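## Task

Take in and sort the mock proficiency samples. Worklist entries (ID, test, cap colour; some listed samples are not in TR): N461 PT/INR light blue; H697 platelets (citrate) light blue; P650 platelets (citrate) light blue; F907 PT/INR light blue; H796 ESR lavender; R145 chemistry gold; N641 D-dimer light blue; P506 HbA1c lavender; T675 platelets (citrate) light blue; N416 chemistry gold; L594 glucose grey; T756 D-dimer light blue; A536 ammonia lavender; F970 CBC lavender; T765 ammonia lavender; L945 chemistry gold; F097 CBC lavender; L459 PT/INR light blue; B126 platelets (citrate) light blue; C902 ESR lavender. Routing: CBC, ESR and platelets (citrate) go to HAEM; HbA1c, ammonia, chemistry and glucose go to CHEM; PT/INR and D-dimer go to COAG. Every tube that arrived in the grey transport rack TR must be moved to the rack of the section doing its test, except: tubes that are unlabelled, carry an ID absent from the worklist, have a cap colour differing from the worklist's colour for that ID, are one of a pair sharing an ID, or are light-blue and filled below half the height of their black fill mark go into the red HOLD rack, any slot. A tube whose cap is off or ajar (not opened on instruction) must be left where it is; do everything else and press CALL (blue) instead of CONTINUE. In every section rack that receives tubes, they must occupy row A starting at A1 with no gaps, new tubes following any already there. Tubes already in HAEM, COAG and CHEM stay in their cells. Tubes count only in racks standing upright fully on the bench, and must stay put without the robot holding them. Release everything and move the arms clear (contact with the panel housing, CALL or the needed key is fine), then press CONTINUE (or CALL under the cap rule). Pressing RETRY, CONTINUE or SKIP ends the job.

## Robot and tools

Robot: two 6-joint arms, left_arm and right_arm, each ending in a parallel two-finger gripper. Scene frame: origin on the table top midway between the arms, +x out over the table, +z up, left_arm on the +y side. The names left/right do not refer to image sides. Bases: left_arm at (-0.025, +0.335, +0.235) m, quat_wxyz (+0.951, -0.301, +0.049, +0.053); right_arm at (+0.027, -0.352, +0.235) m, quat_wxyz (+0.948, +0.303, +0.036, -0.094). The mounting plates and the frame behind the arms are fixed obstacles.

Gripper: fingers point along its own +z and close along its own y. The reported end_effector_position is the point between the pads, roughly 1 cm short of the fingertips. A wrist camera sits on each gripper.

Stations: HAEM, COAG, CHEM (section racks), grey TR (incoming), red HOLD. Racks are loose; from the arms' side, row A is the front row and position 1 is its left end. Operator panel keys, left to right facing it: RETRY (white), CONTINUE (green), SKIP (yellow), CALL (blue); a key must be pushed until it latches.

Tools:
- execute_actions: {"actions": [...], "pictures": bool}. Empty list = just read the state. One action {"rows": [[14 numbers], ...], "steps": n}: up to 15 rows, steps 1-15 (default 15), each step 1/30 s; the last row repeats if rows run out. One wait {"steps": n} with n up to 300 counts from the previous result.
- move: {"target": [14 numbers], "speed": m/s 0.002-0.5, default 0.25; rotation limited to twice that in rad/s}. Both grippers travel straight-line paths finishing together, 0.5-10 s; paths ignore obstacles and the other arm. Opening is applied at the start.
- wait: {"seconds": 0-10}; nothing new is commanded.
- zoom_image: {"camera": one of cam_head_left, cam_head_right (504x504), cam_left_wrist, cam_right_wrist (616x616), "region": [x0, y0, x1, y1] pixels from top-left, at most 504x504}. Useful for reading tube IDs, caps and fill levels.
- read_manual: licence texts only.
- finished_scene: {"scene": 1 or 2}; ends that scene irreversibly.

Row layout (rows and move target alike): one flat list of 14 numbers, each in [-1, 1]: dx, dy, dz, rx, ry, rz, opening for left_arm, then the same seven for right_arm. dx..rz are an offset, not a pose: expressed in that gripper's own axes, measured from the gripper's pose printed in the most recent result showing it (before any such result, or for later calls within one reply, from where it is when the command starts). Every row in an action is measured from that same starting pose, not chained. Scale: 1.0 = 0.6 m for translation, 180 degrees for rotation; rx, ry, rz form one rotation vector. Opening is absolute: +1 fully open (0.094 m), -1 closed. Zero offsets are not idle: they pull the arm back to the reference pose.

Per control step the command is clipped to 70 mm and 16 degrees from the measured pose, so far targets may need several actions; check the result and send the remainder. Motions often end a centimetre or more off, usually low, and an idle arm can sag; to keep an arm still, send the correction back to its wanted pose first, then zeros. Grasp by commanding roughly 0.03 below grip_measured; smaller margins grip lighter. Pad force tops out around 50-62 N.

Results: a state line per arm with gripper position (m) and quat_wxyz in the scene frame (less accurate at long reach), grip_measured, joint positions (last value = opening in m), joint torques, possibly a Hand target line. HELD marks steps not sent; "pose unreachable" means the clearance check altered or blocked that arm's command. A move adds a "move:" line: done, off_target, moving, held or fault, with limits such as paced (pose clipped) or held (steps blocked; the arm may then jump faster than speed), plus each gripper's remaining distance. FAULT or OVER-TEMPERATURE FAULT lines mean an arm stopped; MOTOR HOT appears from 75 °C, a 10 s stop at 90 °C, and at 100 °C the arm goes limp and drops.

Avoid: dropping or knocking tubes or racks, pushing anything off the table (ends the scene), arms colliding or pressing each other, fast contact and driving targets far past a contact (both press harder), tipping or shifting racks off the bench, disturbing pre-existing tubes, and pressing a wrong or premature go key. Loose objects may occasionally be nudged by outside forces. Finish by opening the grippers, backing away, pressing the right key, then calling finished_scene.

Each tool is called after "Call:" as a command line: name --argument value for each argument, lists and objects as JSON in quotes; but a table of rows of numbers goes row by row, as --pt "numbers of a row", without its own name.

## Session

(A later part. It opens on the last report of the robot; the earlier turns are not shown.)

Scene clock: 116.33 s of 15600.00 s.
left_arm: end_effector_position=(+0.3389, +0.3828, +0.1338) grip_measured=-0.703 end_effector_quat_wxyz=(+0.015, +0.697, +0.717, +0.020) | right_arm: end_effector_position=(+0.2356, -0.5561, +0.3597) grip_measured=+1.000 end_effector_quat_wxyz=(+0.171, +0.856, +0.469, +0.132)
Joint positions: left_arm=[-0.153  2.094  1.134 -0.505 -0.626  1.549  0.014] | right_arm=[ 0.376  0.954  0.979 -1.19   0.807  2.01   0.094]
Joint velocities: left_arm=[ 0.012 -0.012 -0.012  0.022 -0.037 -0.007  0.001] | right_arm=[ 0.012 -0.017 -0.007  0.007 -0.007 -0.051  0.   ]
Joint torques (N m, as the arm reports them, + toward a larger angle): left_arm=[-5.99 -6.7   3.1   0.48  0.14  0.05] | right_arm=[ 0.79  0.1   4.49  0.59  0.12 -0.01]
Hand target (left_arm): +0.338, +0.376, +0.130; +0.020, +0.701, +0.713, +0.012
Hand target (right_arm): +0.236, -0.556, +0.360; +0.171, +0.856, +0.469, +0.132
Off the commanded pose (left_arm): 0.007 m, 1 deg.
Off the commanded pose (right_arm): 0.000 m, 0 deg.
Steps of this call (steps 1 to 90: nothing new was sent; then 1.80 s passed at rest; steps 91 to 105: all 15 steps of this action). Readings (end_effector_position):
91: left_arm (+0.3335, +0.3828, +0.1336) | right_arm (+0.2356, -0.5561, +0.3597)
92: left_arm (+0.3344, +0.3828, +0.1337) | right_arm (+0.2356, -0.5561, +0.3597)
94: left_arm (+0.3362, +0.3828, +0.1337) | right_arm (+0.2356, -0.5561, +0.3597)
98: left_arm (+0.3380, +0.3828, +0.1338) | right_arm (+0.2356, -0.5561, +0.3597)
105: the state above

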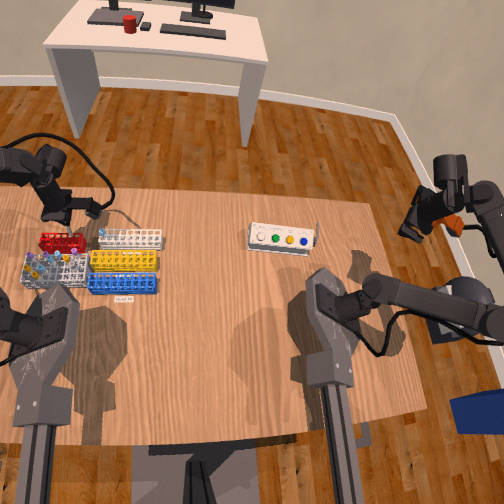

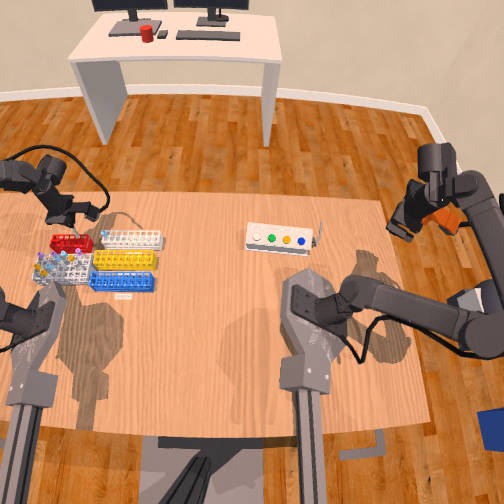

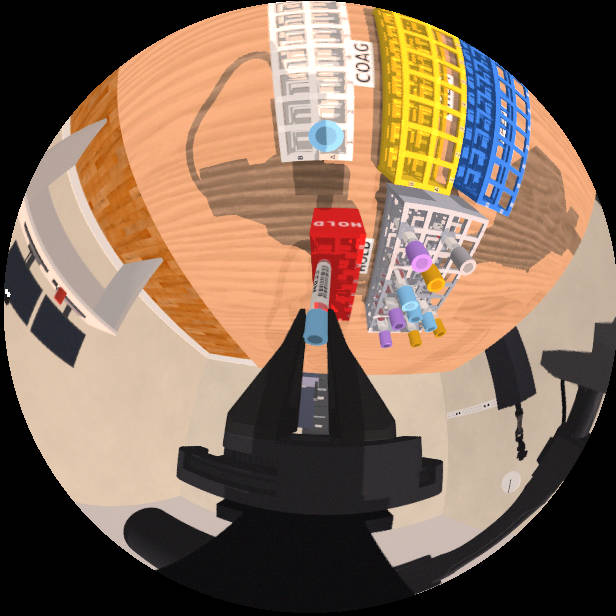

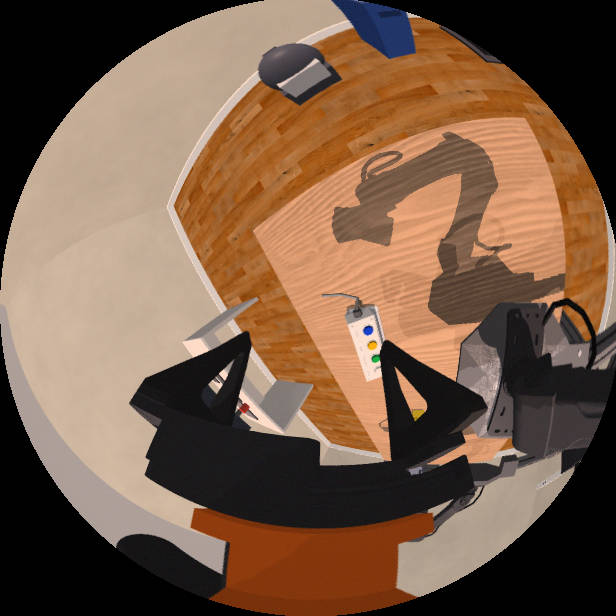

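Call:
execute_actions --actions '[{"rows":[[-0.011,-0.012,0.015,0.007,-0.006,0.004,-0.715,0,0,0,0,0,0,1],[-0.011,-0.012,0.02,0.007,-0.006,0.004,-0.715,0,0,0,0,0,0,1],[-0.011,-0.013,0.025,0.007,-0.006,0.004,-0.715,0,0,0,0,0,0,1],[-0.011,-0.013,0.03,0.007,-0.006,0.004,-0.715,0,0,0,0,0,0,1],[-0.011,-0.014,0.035,0.007,-0.006,0.004,-0.715,0,0,0,0,0,0,1],[-0.012,-0.015,0.042,0.007,-0.006,0.004,-0.715,0,0,0,0,0,0,1]]}]'

Call:
zoom_image --camera "cam_left_wrist" --region '[260, 210, 400, 350]'

Scene clock: 122.47 s of 15600.00 s.
left_arm: end_effector_position=(+0.3347, +0.3841, +0.1143) grip_measured=-0.703 end_effector_quat_wxyz=(+0.009, +0.696, +0.718, +0.016) | right_arm: end_effector_position=(+0.2356, -0.5561, +0.3597) grip_measured=+1.000 end_effector_quat_wxyz=(+0.171, +0.856, +0.469, +0.132)
Joint positions: left_arm=[-0.119  2.131  1.115 -0.443 -0.626  1.578  0.014] | right_arm=[ 0.376  0.954  0.979 -1.19   0.807  2.01   0.094]
Joint velocities: left_arm=[-0.027 -0.012  0.002  0.037 -0.066 -0.066 -0.001] | right_arm=[-0.012  0.002 -0.002 -0.051  0.051 -0.022  0.   ]
Joint torques (N m, as the arm reports them, + toward a larger angle): left_arm=[-5.92 -6.44  2.13  0.44  0.18  0.06] | right_arm=[ 0.79  0.17  4.3   0.62  0.16 -0.02]
Hand target (left_arm): +0.331, +0.376, +0.108; +0.013, +0.702, +0.712, +0.005
Hand target (right_arm): +0.236, -0.556, +0.360; +0.171, +0.856, +0.469, +0.132
Off the commanded pose (left_arm): 0.011 m, 2 deg.
Off the commanded pose (right_arm): 0.000 m, 0 deg.
Steps of this call (steps 1 to 90: nothing new was sent; then 2.63 s passed at rest; steps 91 to 105: all 15 steps of this action). Readings (end_effector_position):
91: left_arm (+0.3390, +0.3828, +0.1339) | right_arm (+0.2356, -0.5561, +0.3597)
92: left_arm (+0.3392, +0.3830, +0.1337) | right_arm (+0.2356, -0.5561, +0.3597)
94: left_arm (+0.3403, +0.3842, +0.1324) | right_arm (+0.2356, -0.5561, +0.3597)
98: left_arm (+0.3389, +0.3858, +0.1218) | right_arm (+0.2356, -0.5561, +0.3597)
105: the state above

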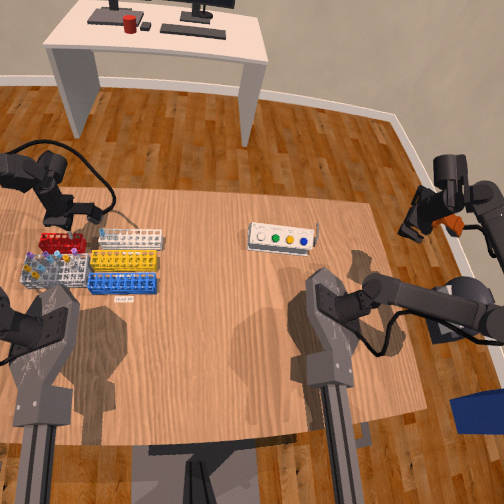

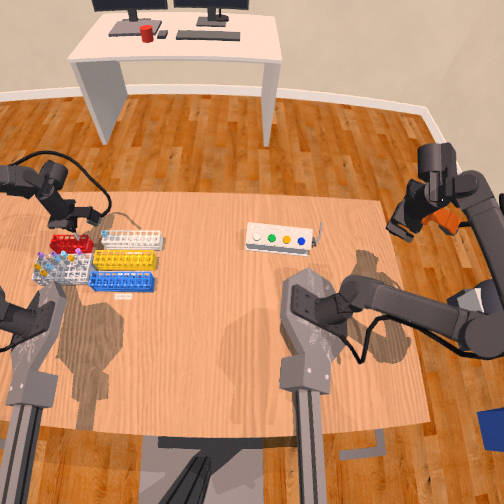

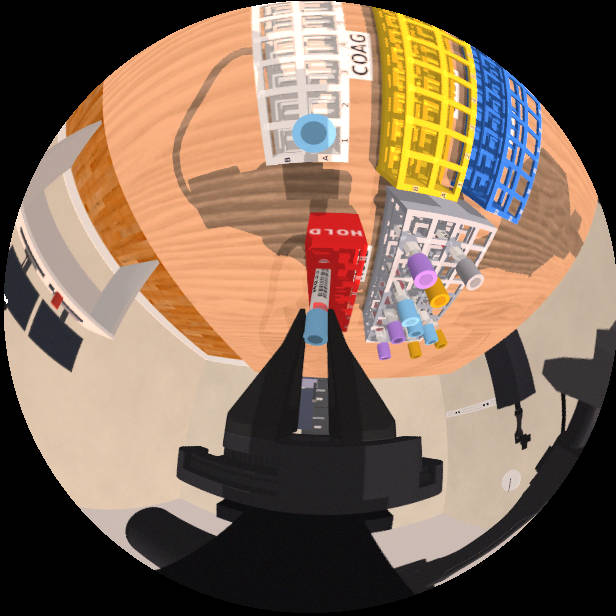

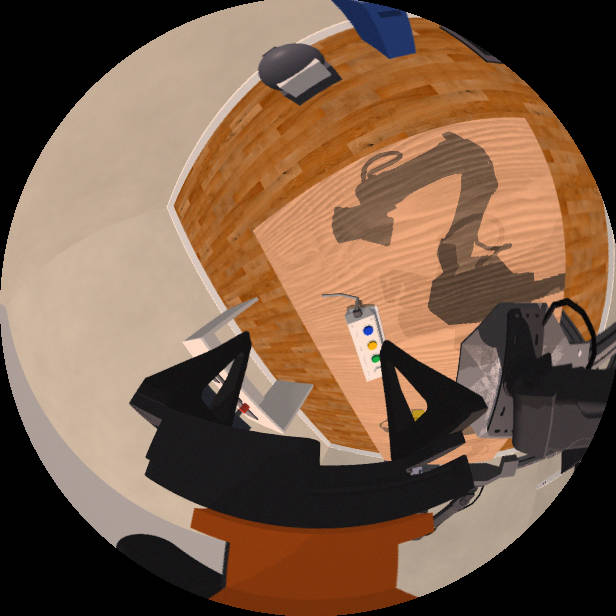

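Region (260, 210, 400, 350) of cam_left_wrist's 616x616 image, scaled by 3.600, with more detail than that image has.

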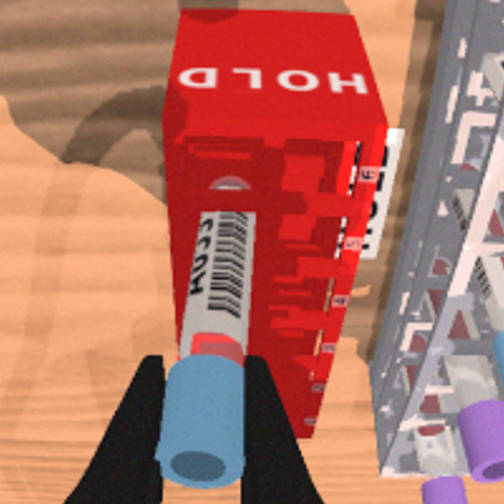

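Call:
execute_actions --actions '[{"rows":[[-0.013,-0.008,0.02,0.003,-0.007,0.004,-0.715,0,0,0,0,0,0,1],[-0.013,-0.008,0.027,0.003,-0.007,0.004,-0.715,0,0,0,0,0,0,1],[-0.013,-0.009,0.034,0.003,-0.007,0.004,-0.715,0,0,0,0,0,0,1],[-0.014,-0.01,0.041,0.003,-0.007,0.004,-0.715,0,0,0,0,0,0,1],[-0.014,-0.011,0.048,0.003,-0.007,0.004,-0.715,0,0,0,0,0,0,1],[-0.014,-0.012,0.054,0.003,-0.007,0.004,-0.715,0,0,0,0,0,0,1]]}]' --pictures false

Call:
execute_actions --actions '[{"rows":[[0,0,0,0,0,0,-0.45,0,0,0,0,0,0,1],[0,0,0,0,0,0,-0.45,0,0,0,0,0,0,1],[0,0,0,0,0,0,-0.45,0,0,0,0,0,0,1],[0,0,-0.02,0,0,0,-0.45,0,0,0,0,0,0,1],[0,0,-0.03,0,0,0,-0.45,0,0,0,0,0,0,1],[0,0,-0.05,0,0,0,-0.45,0,0,0,0,0,0,1],[0,0,-0.07,0,0,0,-0.45,0,0,0,0,0,0,1]]}]' --pictures false

Call:
move --target '[-0.075,-0.18,-0.04,0,-0.008,0.005,-0.45,0,0,0,0,0,0,1]'

Scene clock: 134.63 s of 15600.00 s.
left_arm: end_effector_position=(+0.3315, +0.3848, +0.0869) grip_measured=-0.703 end_effector_quat_wxyz=(+0.005, +0.695, +0.719, +0.014) | right_arm: end_effector_position=(+0.2356, -0.5561, +0.3597) grip_measured=+1.000 end_effector_quat_wxyz=(+0.171, +0.856, +0.469, +0.132)
Joint positions: left_arm=[-0.073  2.19   1.094 -0.338 -0.623  1.627  0.014] | right_arm=[ 0.376  0.954  0.979 -1.19   0.807  2.01   0.094]
Joint velocities: left_arm=[-0.007  0.002 -0.002  0.022 -0.051  0.022 -0.001] | right_arm=[-0.017 -0.002 -0.007 -0.037 -0.066 -0.022  0.   ]
Joint torques (N m, as the arm reports them, + toward a larger angle): left_arm=[-6.08 -6.75  1.79  0.42  0.18  0.04] | right_arm=[ 0.79  0.15  4.31  0.59  0.17 -0.01]
Hand target (left_arm): +0.328, +0.376, +0.082; +0.013, +0.701, +0.713, +0.005
Hand target (right_arm): +0.236, -0.556, +0.360; +0.171, +0.856, +0.469, +0.132
Off the commanded pose (left_arm): 0.011 m, 2 deg.
Off the commanded pose (right_arm): 0.000 m, 0 deg.
Steps of this call (steps 1 to 90: nothing new was sent; then 8.67 s passed at rest; steps 91 to 105: all 15 steps of this action). Readings (end_effector_position):
91: left_arm (+0.3369, +0.3843, +0.1143) | right_arm (+0.2356, -0.5561, +0.3597)
92: left_arm (+0.3374, +0.3844, +0.1136) | right_arm (+0.2356, -0.5561, +0.3597)
94: left_arm (+0.3387, +0.3851, +0.1095) | right_arm (+0.2356, -0.5561, +0.3597)
98: left_arm (+0.3337, +0.3858, +0.0939) | right_arm (+0.2356, -0.5561, +0.3597)
105: the state above

Scene clock: 135.13 s of 15600.00 s.
left_arm: end_effector_position=(+0.3325, +0.3842, +0.1221) grip_measured=-0.452 end_effector_quat_wxyz=(+0.011, +0.693, +0.721, +0.019) | right_arm: end_effector_position=(+0.2356, -0.5561, +0.3597) grip_measured=+1.000 end_effector_quat_wxyz=(+0.171, +0.856, +0.469, +0.132)
Joint positions: left_arm=[-0.132  2.104  1.101 -0.456 -0.628  1.559  0.026] | right_arm=[ 0.376  0.954  0.979 -1.19   0.807  2.01   0.094]
Joint velocities: left_arm=[-0.007 -0.012 -0.002 -0.212  0.022 -0.11   0.001] | right_arm=[ 0.007 -0.012  0.017  0.037 -0.051  0.022  0.   ]
Joint torques (N m, as the arm reports them, + toward a larger angle): left_arm=[-6.62 -8.25  4.21  0.07 -0.01 -0.05] | right_arm=[ 0.83  0.23  4.33  0.57  0.15 -0.02]
Hand target (left_arm): +0.331, +0.384, +0.129; +0.006, +0.695, +0.719, +0.015
Hand target (right_arm): +0.236, -0.556, +0.360; +0.171, +0.856, +0.469, +0.132
Off the commanded pose (left_arm): 0.007 m, 1 deg.
Off the commanded pose (right_arm): 0.000 m, 0 deg.
Steps of this call (steps 1 to 15: all 15 steps of this action). Readings (end_effector_position):
1: left_arm (+0.3315, +0.3848, +0.0869) | right_arm (+0.2356, -0.5561, +0.3597)
2: left_arm (+0.3315, +0.3848, +0.0869) | right_arm (+0.2356, -0.5561, +0.3597)
4: left_arm (+0.3311, +0.3848, +0.0869) | right_arm (+0.2356, -0.5561, +0.3597)
8: left_arm (+0.3283, +0.3858, +0.1005) | right_arm (+0.2356, -0.5561, +0.3597)
15: the state above

Scene clock: 136.63 s of 15600.00 s.
left_arm: end_effector_position=(+0.2178, +0.3414, +0.1399) grip_measured=-0.452 end_effector_quat_wxyz=(-0.003, +0.704, +0.710, +0.002) | right_arm: end_effector_position=(+0.2356, -0.5561, +0.3597) grip_measured=+1.000 end_effector_quat_wxyz=(+0.171, +0.856, +0.469, +0.132)
Joint positions: left_arm=[-0.318  1.918  0.684 -0.412 -0.623  1.329  0.026] | right_arm=[ 0.376  0.954  0.979 -1.19   0.807  2.01   0.094]
Joint velocities: left_arm=[-0.007 -0.017 -0.007  0.037 -0.051 -0.051 -0.   ] | right_arm=[-0.007  0.002  0.002  0.022 -0.007  0.081  0.   ]
Joint torques (N m, as the arm reports them, + toward a larger angle): left_arm=[-5.35 -6.73  1.97  0.39  0.08 -0.05] | right_arm=[ 0.71  0.23  4.36  0.58  0.14 -0.03]
Hand target (left_arm): +0.220, +0.337, +0.145; +0.013, +0.700, +0.714, +0.003
Hand target (right_arm): +0.236, -0.556, +0.360; +0.171, +0.856, +0.469, +0.132
Off the commanded pose (left_arm): 0.007 m, 2 deg.
Off the commanded pose (right_arm): 0.000 m, 0 deg.
move: done

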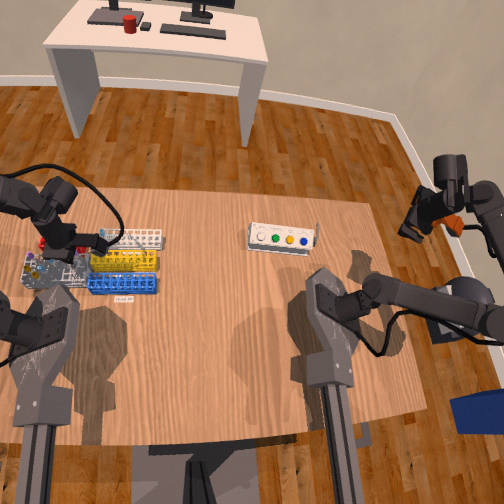

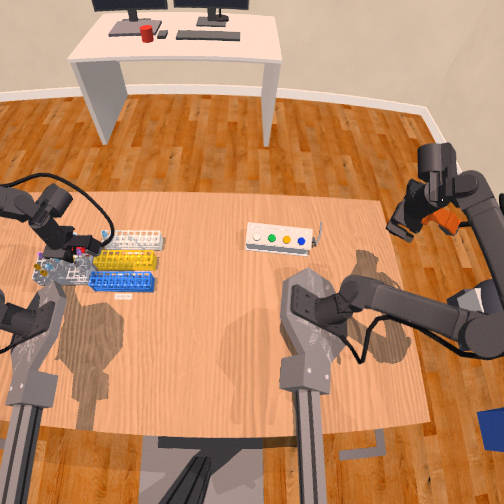

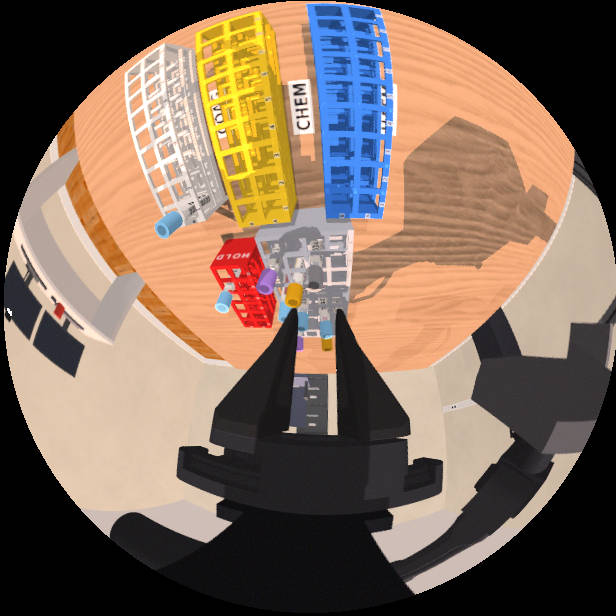

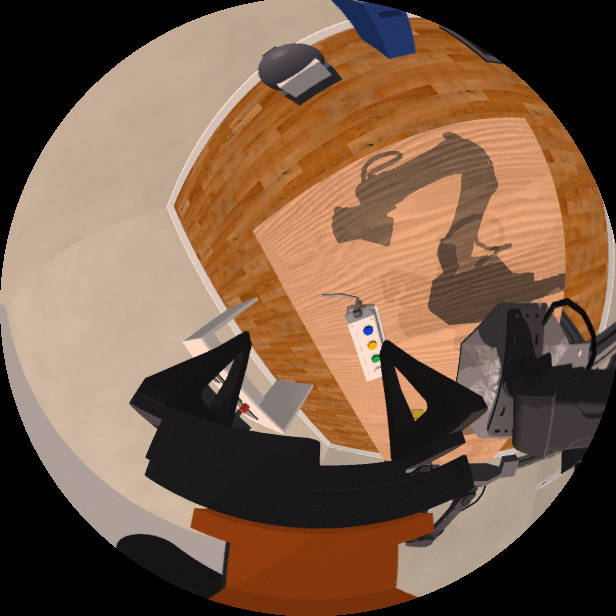

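Call:
move --target '[-0.008,-0.01,0.066,0,-0.002,0.003,-0.4,0,0,0,0,0,0,1]' --speed 0.1

Call:
zoom_image --camera "cam_left_wrist" --region '[220, 200, 420, 400]'

Scene clock: 141.30 s of 15600.00 s.
left_arm: end_effector_position=(+0.2194, +0.3385, +0.1056) grip_measured=-0.402 end_effector_quat_wxyz=(+0.006, +0.702, +0.712, +0.007) | right_arm: end_effector_position=(+0.2356, -0.5561, +0.3597) grip_measured=+1.000 end_effector_quat_wxyz=(+0.171, +0.856, +0.469, +0.132)
Joint positions: left_arm=[-0.243  2.022  0.637 -0.184 -0.623  1.431  0.028] | right_arm=[ 0.376  0.954  0.979 -1.19   0.807  2.01   0.094]
Joint velocities: left_arm=[-0.017  0.017 -0.007 -0.095 -0.007 -0.007 -0.001] | right_arm=[-0.012  0.002 -0.002 -0.022 -0.022 -0.022  0.   ]
Joint torques (N m, as the arm reports them, + toward a larger angle): left_arm=[-3.81 -4.13  0.93  0.44 -0.04  0.09] | right_arm=[ 0.77  0.2   4.31  0.58  0.13 -0.04]
Hand target (left_arm): +0.211, +0.337, +0.100; -0.001, +0.707, +0.707, +0.000
Hand target (right_arm): +0.236, -0.556, +0.360; +0.171, +0.856, +0.469, +0.132
Off the commanded pose (left_arm): 0.009 m, 1 deg.
Off the commanded pose (right_arm): 0.000 m, 0 deg.
After step 90, 0.60 s passed at rest.
move: done

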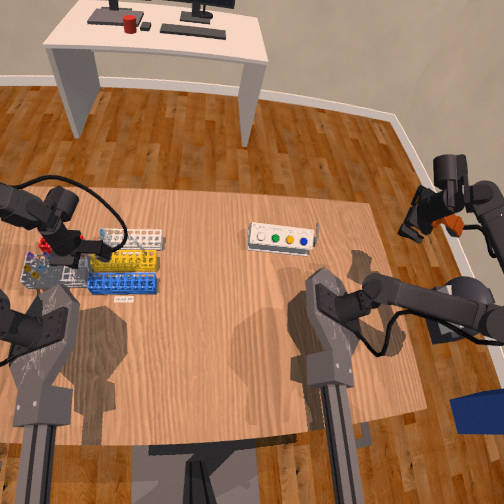

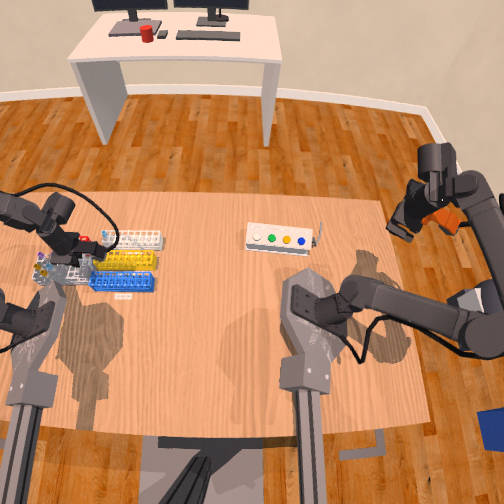

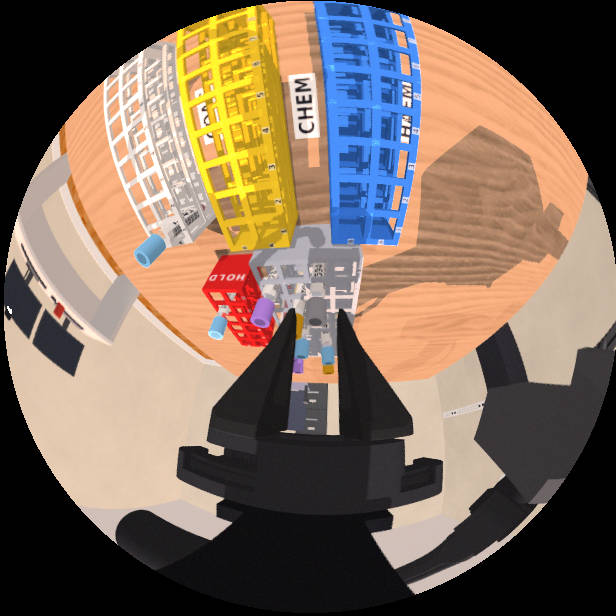

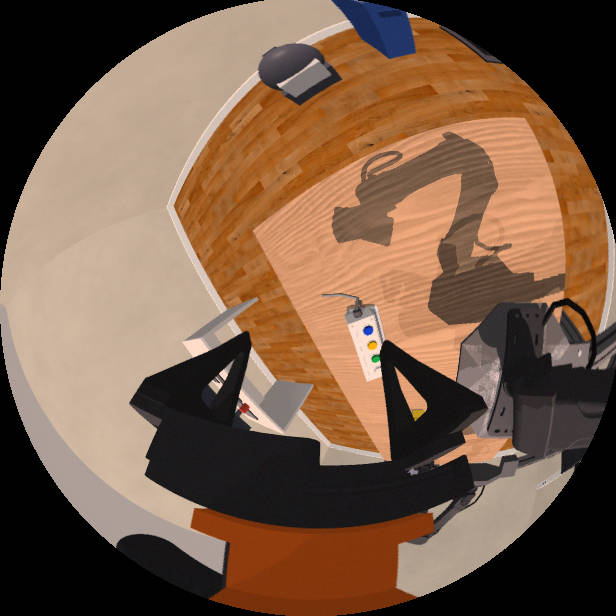

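Region (220, 200, 420, 400) of cam_left_wrist's 616x616 image, scaled by 2.520, with more detail than that image has.

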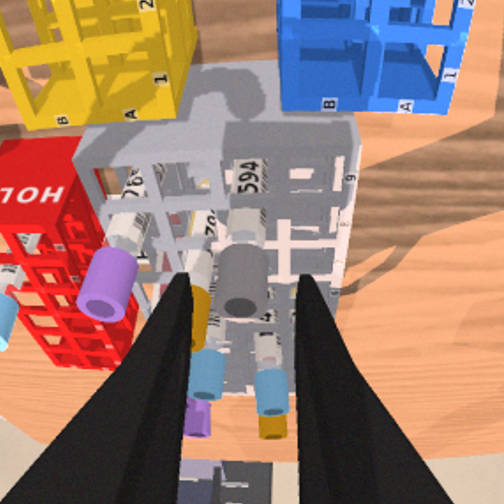

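Call:
execute_actions --actions '[{"rows":[[-0.002,-0.013,0.02,0.006,0,0.004,-0.4,0,0,0,0,0,0,1],[-0.002,-0.013,0.03,0.006,0,0.004,-0.4,0,0,0,0,0,0,1],[-0.001,-0.013,0.04,0.006,0,0.004,-0.4,0,0,0,0,0,0,1],[-0.001,-0.013,0.048,0.006,0,0.004,-0.4,0,0,0,0,0,0,1]]}]' --pictures false

Call:
execute_actions --actions '[{"rows":[[0,0,0,0,0,0,-0.7,0,0,0,0,0,0,1]],"steps":8}]' --pictures false

Call:
move --target '[-0.004,0.005,-0.13,0.004,-0.002,0.005,-0.7,0,0,0,0,0,0,1]' --speed 0.12

Call:
move --target '[-0.1,0.08,-0.04,0,-0.006,0,-0.7,0,0,0,0,0,0,1]' --speed 0.2

Call:
zoom_image --camera "cam_left_wrist" --region '[240, 200, 400, 360]'

Scene clock: 152.43 s of 15600.00 s.
left_arm: end_effector_position=(+0.2193, +0.3403, +0.0815) grip_measured=-0.402 end_effector_quat_wxyz=(+0.003, +0.701, +0.713, +0.005) | right_arm: end_effector_position=(+0.2356, -0.5561, +0.3597) grip_measured=+1.000 end_effector_quat_wxyz=(+0.171, +0.856, +0.469, +0.132)
Joint positions: left_arm=[-0.179  2.104  0.631 -0.057 -0.623  1.501  0.028] | right_arm=[ 0.376  0.954  0.979 -1.19   0.807  2.01   0.094]
Joint velocities: left_arm=[-0.012 -0.022 -0.007  0.095  0.022  0.037  0.   ] | right_arm=[ 0.002  0.007 -0.007  0.022 -0.007  0.022  0.   ]
Joint torques (N m, as the arm reports them, + toward a larger angle): left_arm=[-4.16 -4.52  0.15  0.38 -0.05  0.06] | right_arm=[0.74 0.21 4.29 0.58 0.13 0.01]
Hand target (left_arm): +0.212, +0.338, +0.077; -0.001, +0.707, +0.708, +0.000
Hand target (right_arm): +0.236, -0.556, +0.360; +0.171, +0.856, +0.469, +0.132
Off the commanded pose (left_arm): 0.009 m, 1 deg.
Off the commanded pose (right_arm): 0.000 m, 0 deg.
Steps of this call (steps 1 to 90: nothing new was sent; then 7.63 s passed at rest; steps 91 to 105: all 15 steps of this action). Readings (end_effector_position):
91: left_arm (+0.2200, +0.3385, +0.1051) | right_arm (+0.2356, -0.5561, +0.3597)
92: left_arm (+0.2205, +0.3386, +0.1032) | right_arm (+0.2356, -0.5561, +0.3597)
94: left_arm (+0.2200, +0.3396, +0.0955) | right_arm (+0.2356, -0.5561, +0.3597)
98: left_arm (+0.2152, +0.3409, +0.0826) | right_arm (+0.2356, -0.5561, +0.3597)
105: the state above

Scene clock: 152.70 s of 15600.00 s.
left_arm: end_effector_position=(+0.2194, +0.3403, +0.0815) grip_measured=-0.697 end_effector_quat_wxyz=(+0.003, +0.701, +0.713, +0.005) | right_arm: end_effector_position=(+0.2356, -0.5561, +0.3597) grip_measured=+1.000 end_effector_quat_wxyz=(+0.171, +0.856, +0.469, +0.132)
Joint positions: left_arm=[-0.179  2.104  0.631 -0.056 -0.623  1.501  0.014] | right_arm=[ 0.376  0.954  0.979 -1.19   0.807  2.01   0.094]
Joint velocities: left_arm=[-0.002  0.007 -0.002  0.037 -0.022 -0.022 -0.   ] | right_arm=[ 0.002 -0.017 -0.007  0.022  0.007  0.022  0.   ]
Joint torques (N m, as the arm reports them, + toward a larger angle): left_arm=[-4.51 -5.56  1.64  0.31 -0.03  0.  ] | right_arm=[ 0.83  0.12  4.33  0.59  0.16 -0.03]
Hand target (left_arm): +0.219, +0.340, +0.082; +0.003, +0.701, +0.713, +0.005
Hand target (right_arm): +0.236, -0.556, +0.360; +0.171, +0.856, +0.469, +0.132
Off the commanded pose (left_arm): 0.000 m, 0 deg.
Off the commanded pose (right_arm): 0.000 m, 0 deg.
Steps of this call (steps 1 to 8: all 8 steps of this action). Readings (end_effector_position):
1: left_arm (+0.2194, +0.3403, +0.0815) | right_arm (+0.2356, -0.5561, +0.3597)
2: left_arm (+0.2194, +0.3403, +0.0815) | right_arm (+0.2356, -0.5561, +0.3597)
4: left_arm (+0.2194, +0.3403, +0.0815) | right_arm (+0.2356, -0.5561, +0.3597)
8: the state above

Scene clock: 154.27 s of 15600.00 s.
left_arm: end_effector_position=(+0.2162, +0.3414, +0.1520) grip_measured=-0.697 end_effector_quat_wxyz=(-0.011, +0.707, +0.707, +0.000) | right_arm: end_effector_position=(+0.2356, -0.5561, +0.3597) grip_measured=+1.000 end_effector_quat_wxyz=(+0.171, +0.856, +0.469, +0.132)
Joint positions: left_arm=[-0.351  1.897  0.712 -0.504 -0.624  1.287  0.014] | right_arm=[ 0.376  0.954  0.979 -1.19   0.807  2.01   0.094]
Joint velocities: left_arm=[-0.012  0.012 -0.002 -0.007  0.022 -0.007 -0.001] | right_arm=[-0.007 -0.007 -0.012  0.007  0.081  0.007  0.   ]
Joint torques (N m, as the arm reports them, + toward a larger angle): left_arm=[-5.43 -6.17  4.38  0.    0.06 -0.08] | right_arm=[ 0.81  0.21  4.23  0.59  0.1  -0.02]
Hand target (left_arm): +0.222, +0.338, +0.160; +0.002, +0.707, +0.708, -0.001
Hand target (right_arm): +0.236, -0.556, +0.360; +0.171, +0.856, +0.469, +0.132
Off the commanded pose (left_arm): 0.010 m, 1 deg.
Off the commanded pose (right_arm): 0.000 m, 0 deg.
move: done

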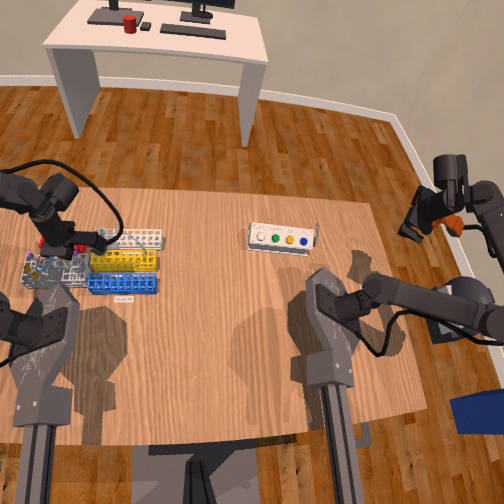

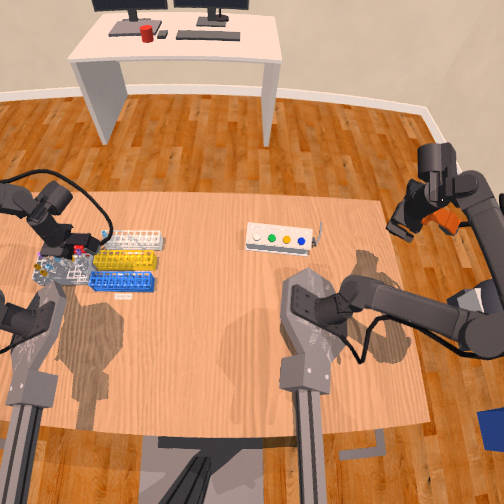

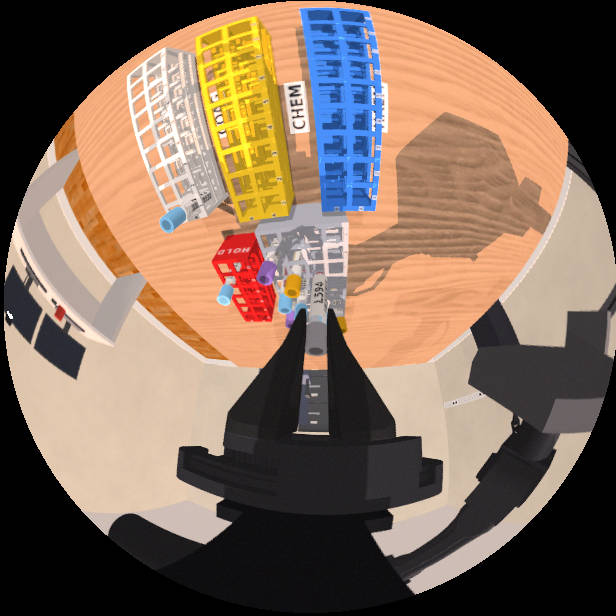

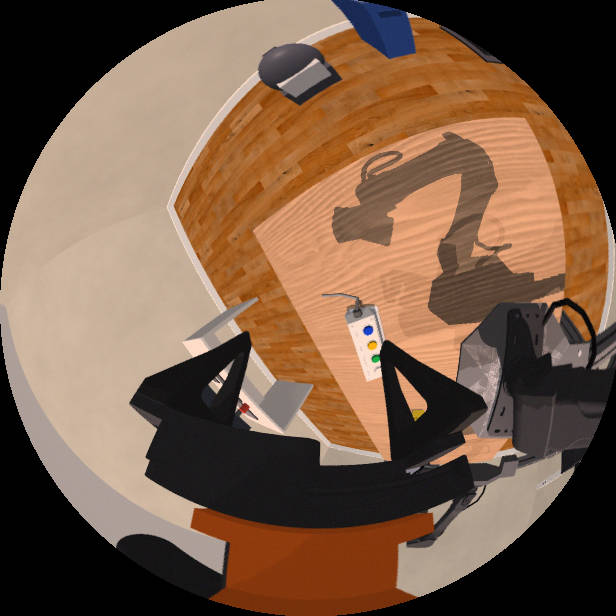

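Scene clock: 155.33 s of 15600.00 s.
left_arm: end_effector_position=(+0.2656, +0.2873, +0.1735) grip_measured=-0.697 end_effector_quat_wxyz=(-0.001, +0.702, +0.713, +0.004) | right_arm: end_effector_position=(+0.2356, -0.5561, +0.3597) grip_measured=+1.000 end_effector_quat_wxyz=(+0.171, +0.856, +0.469, +0.132)
Joint positions: left_arm=[-0.495  2.107  1.001 -0.658 -0.6    1.112  0.014] | right_arm=[ 0.376  0.954  0.979 -1.19   0.807  2.01   0.094]
Joint velocities: left_arm=[-0.032 -0.002  0.012  0.007 -0.022 -0.007 -0.001] | right_arm=[-0.002 -0.012 -0.007 -0.037  0.037 -0.037  0.   ]
Joint torques (N m, as the arm reports them, + toward a larger angle): left_arm=[-6.21 -5.02  5.03  0.09  0.16 -0.06] | right_arm=[0.78 0.22 4.28 0.56 0.13 0.01]
Hand target (left_arm): +0.263, +0.280, +0.174; -0.003, +0.707, +0.707, -0.007
Hand target (right_arm): +0.236, -0.556, +0.360; +0.171, +0.856, +0.469, +0.132
Off the commanded pose (left_arm): 0.006 m, 2 deg.
Off the commanded pose (right_arm): 0.000 m, 0 deg.
move: done

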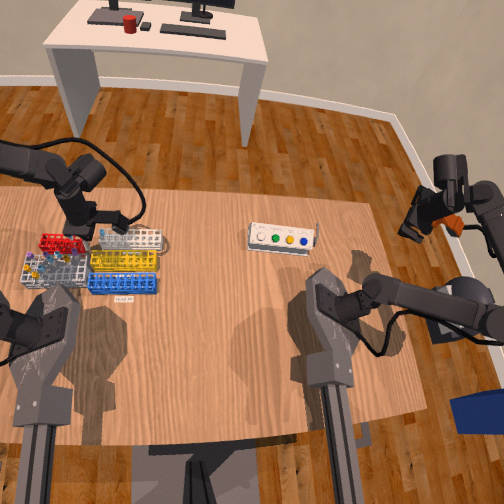

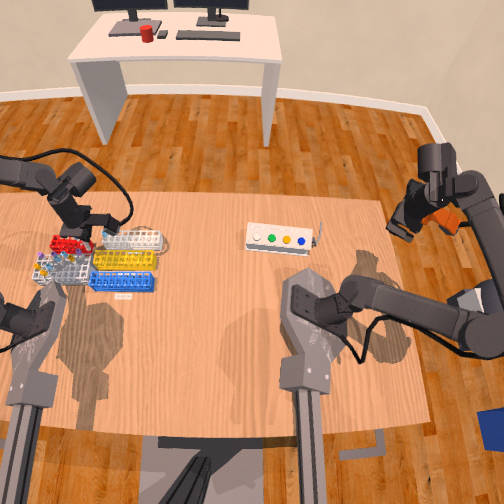

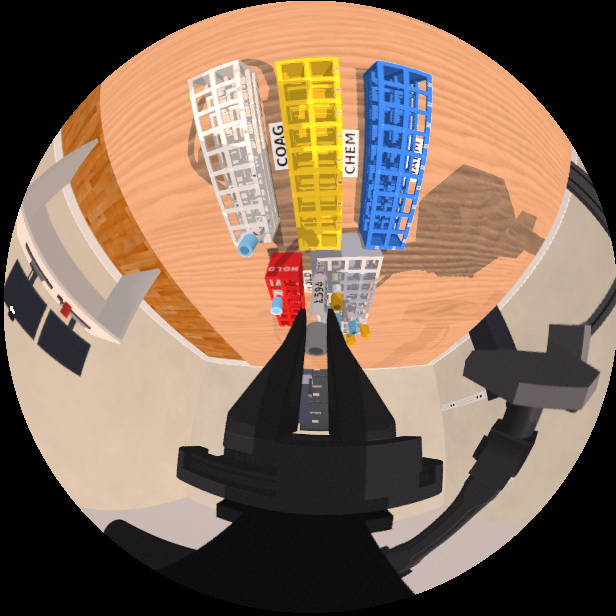

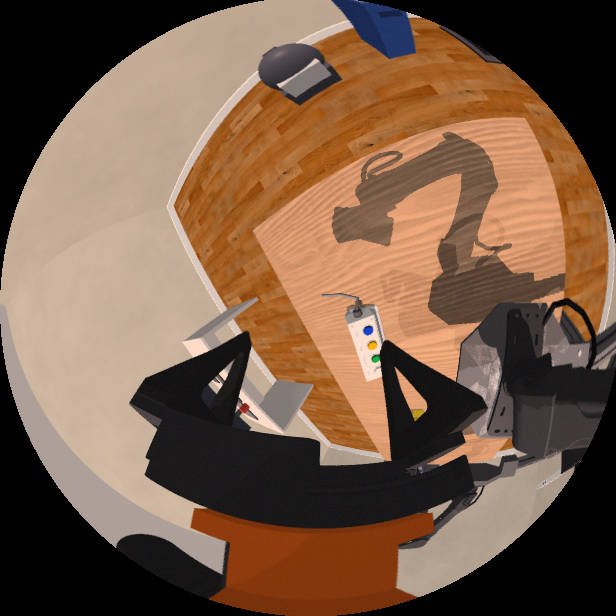

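Region (240, 200, 400, 360) of cam_left_wrist's 616x616 image, scaled by 3.150, with more detail than that image has.

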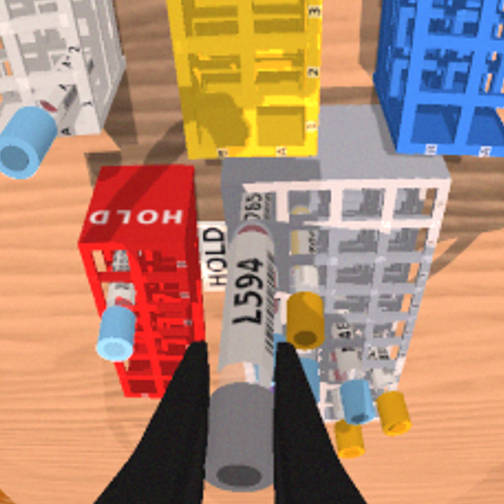

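Call:
move --target '[-0.02,-0.031,0.074,0.001,-0.002,0.005,-0.715,0,0,0,0,0,0,1]' --speed 0.1

Call:
zoom_image --camera "cam_left_wrist" --region '[240, 200, 400, 360]'

Scene clock: 162.30 s of 15600.00 s.
left_arm: end_effector_position=(+0.2520, +0.2761, +0.1351) grip_measured=-0.711 end_effector_quat_wxyz=(+0.006, +0.704, +0.711, +0.004) | right_arm: end_effector_position=(+0.2356, -0.5561, +0.3597) grip_measured=+1.000 end_effector_quat_wxyz=(+0.171, +0.856, +0.469, +0.132)
Joint positions: left_arm=[-0.464  2.185  0.9   -0.443 -0.6    1.163  0.014] | right_arm=[ 0.376  0.954  0.979 -1.19   0.807  2.01   0.094]
Joint velocities: left_arm=[-0.007  0.012 -0.017  0.051 -0.081 -0.037  0.   ] | right_arm=[-0.002  0.007 -0.007 -0.007 -0.051  0.007  0.   ]
Joint torques (N m, as the arm reports them, + toward a larger angle): left_arm=[-4.75 -5.24  2.27  0.46 -0.04  0.04] | right_arm=[ 0.71  0.05  4.2   0.6   0.13 -0.01]
Hand target (left_arm): +0.246, +0.276, +0.129; -0.000, +0.707, +0.707, +0.001
Hand target (right_arm): +0.236, -0.556, +0.360; +0.171, +0.856, +0.469, +0.132
Off the commanded pose (left_arm): 0.008 m, 1 deg.
Off the commanded pose (right_arm): 0.000 m, 0 deg.
After step 90, 2.87 s passed at rest.
move: done

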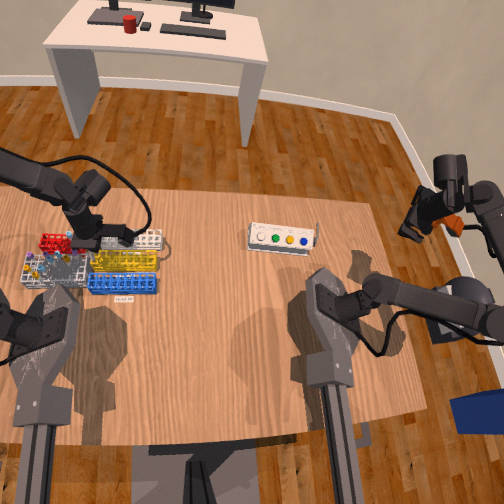

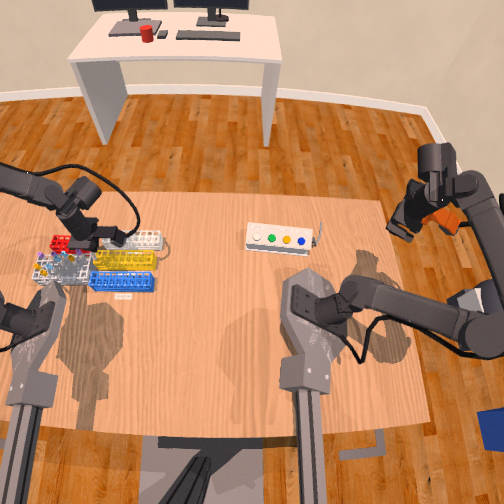

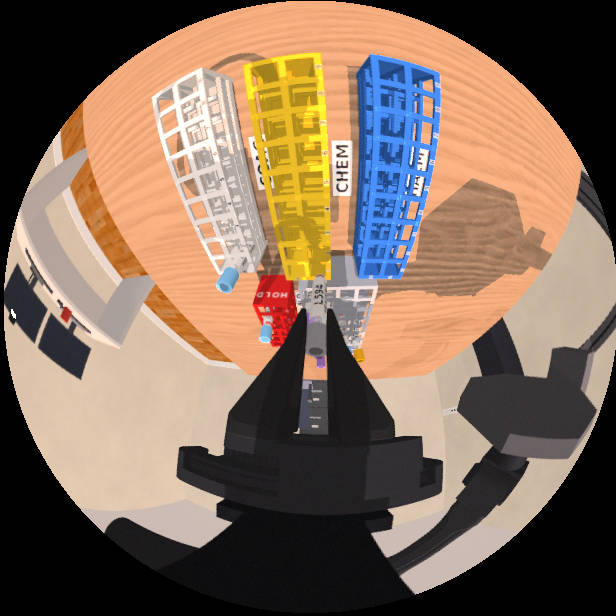

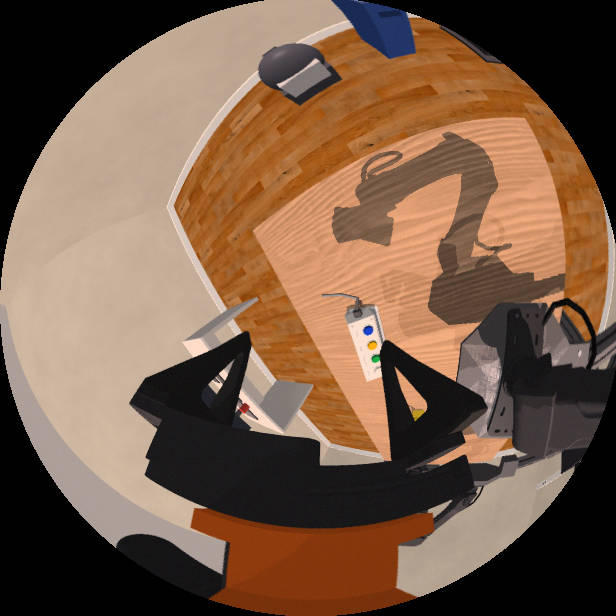

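Region (240, 200, 400, 360) of cam_left_wrist's 616x616 image, scaled by 3.150, with more detail than that image has.

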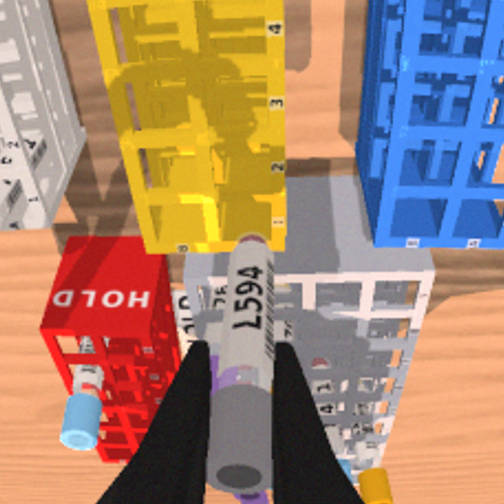

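Call:
execute_actions --actions '[{"rows":[[-0.012,-0.002,0.008,0.001,-0.016,0.003,-0.715,0,0,0,0,0,0,1]]}]'

Call:
zoom_image --camera "cam_left_wrist" --region '[240, 200, 400, 360]'

Scene clock: 166.67 s of 15600.00 s.
left_arm: end_effector_position=(+0.2567, +0.2719, +0.1339) grip_measured=-0.711 end_effector_quat_wxyz=(+0.020, +0.705, +0.709, -0.003) | right_arm: end_effector_position=(+0.2356, -0.5561, +0.3597) grip_measured=+1.000 end_effector_quat_wxyz=(+0.171, +0.856, +0.469, +0.132)
Joint positions: left_arm=[-0.455  2.185  0.9   -0.412 -0.578  1.191  0.014] | right_arm=[ 0.376  0.954  0.979 -1.19   0.807  2.01   0.094]
Joint velocities: left_arm=[-0.002 -0.012 -0.017 -0.081  0.051 -0.007 -0.001] | right_arm=[-0.017  0.002 -0.007 -0.007 -0.081  0.022  0.   ]
Joint torques (N m, as the arm reports them, + toward a larger angle): left_arm=[-4.75 -6.29  1.85  0.49  0.18  0.04] | right_arm=[0.83 0.16 4.31 0.59 0.14 0.01]
Hand target (left_arm): +0.251, +0.269, +0.130; +0.022, +0.707, +0.707, -0.015
Hand target (right_arm): +0.236, -0.556, +0.360; +0.171, +0.856, +0.469, +0.132
Off the commanded pose (left_arm): 0.007 m, 1 deg.
Off the commanded pose (right_arm): 0.000 m, 0 deg.
Steps of this call (steps 1 to 90: nothing new was sent; then 0.87 s passed at rest; steps 91 to 105: all 15 steps of this action). Readings (end_effector_position):
91: left_arm (+0.2527, +0.2754, +0.1350) | right_arm (+0.2356, -0.5561, +0.3597)
92: left_arm (+0.2533, +0.2747, +0.1348) | right_arm (+0.2356, -0.5561, +0.3597)
94: left_arm (+0.2546, +0.2739, +0.1342) | right_arm (+0.2356, -0.5561, +0.3597)
98: left_arm (+0.2560, +0.2729, +0.1338) | right_arm (+0.2356, -0.5561, +0.3597)
105: the state above

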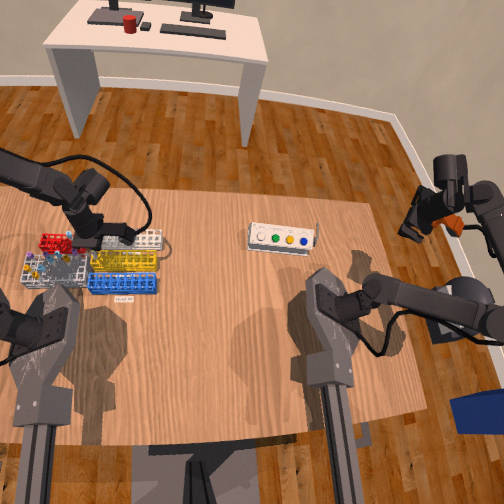

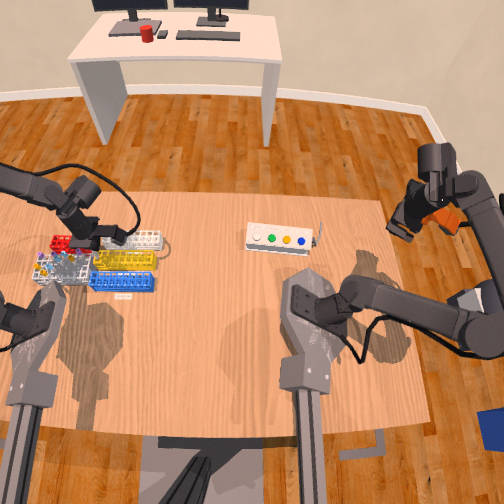

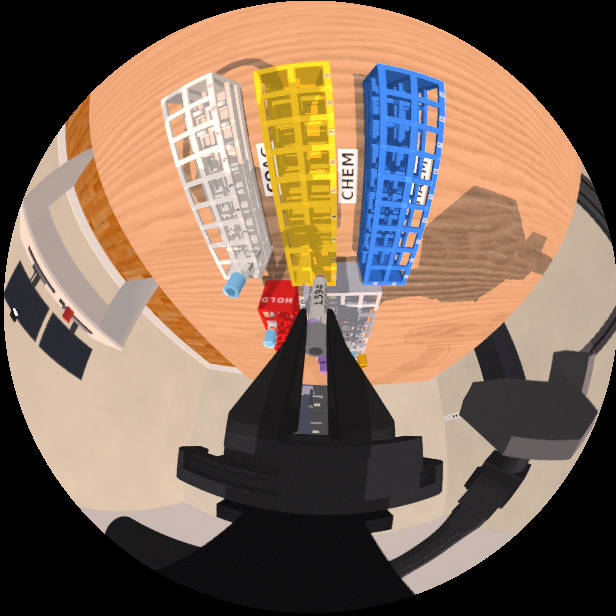

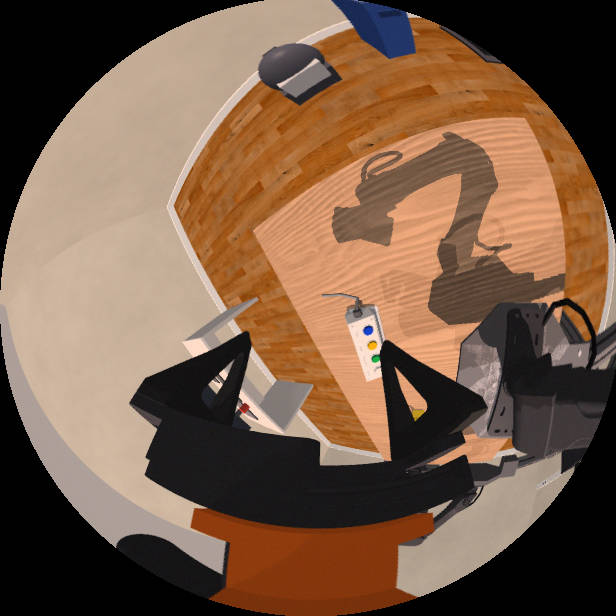

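Region (240, 200, 400, 360) of cam_left_wrist's 616x616 image, scaled by 3.150, with more detail than that image has.

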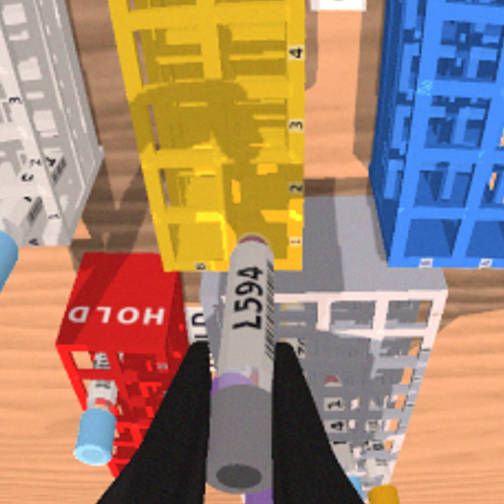

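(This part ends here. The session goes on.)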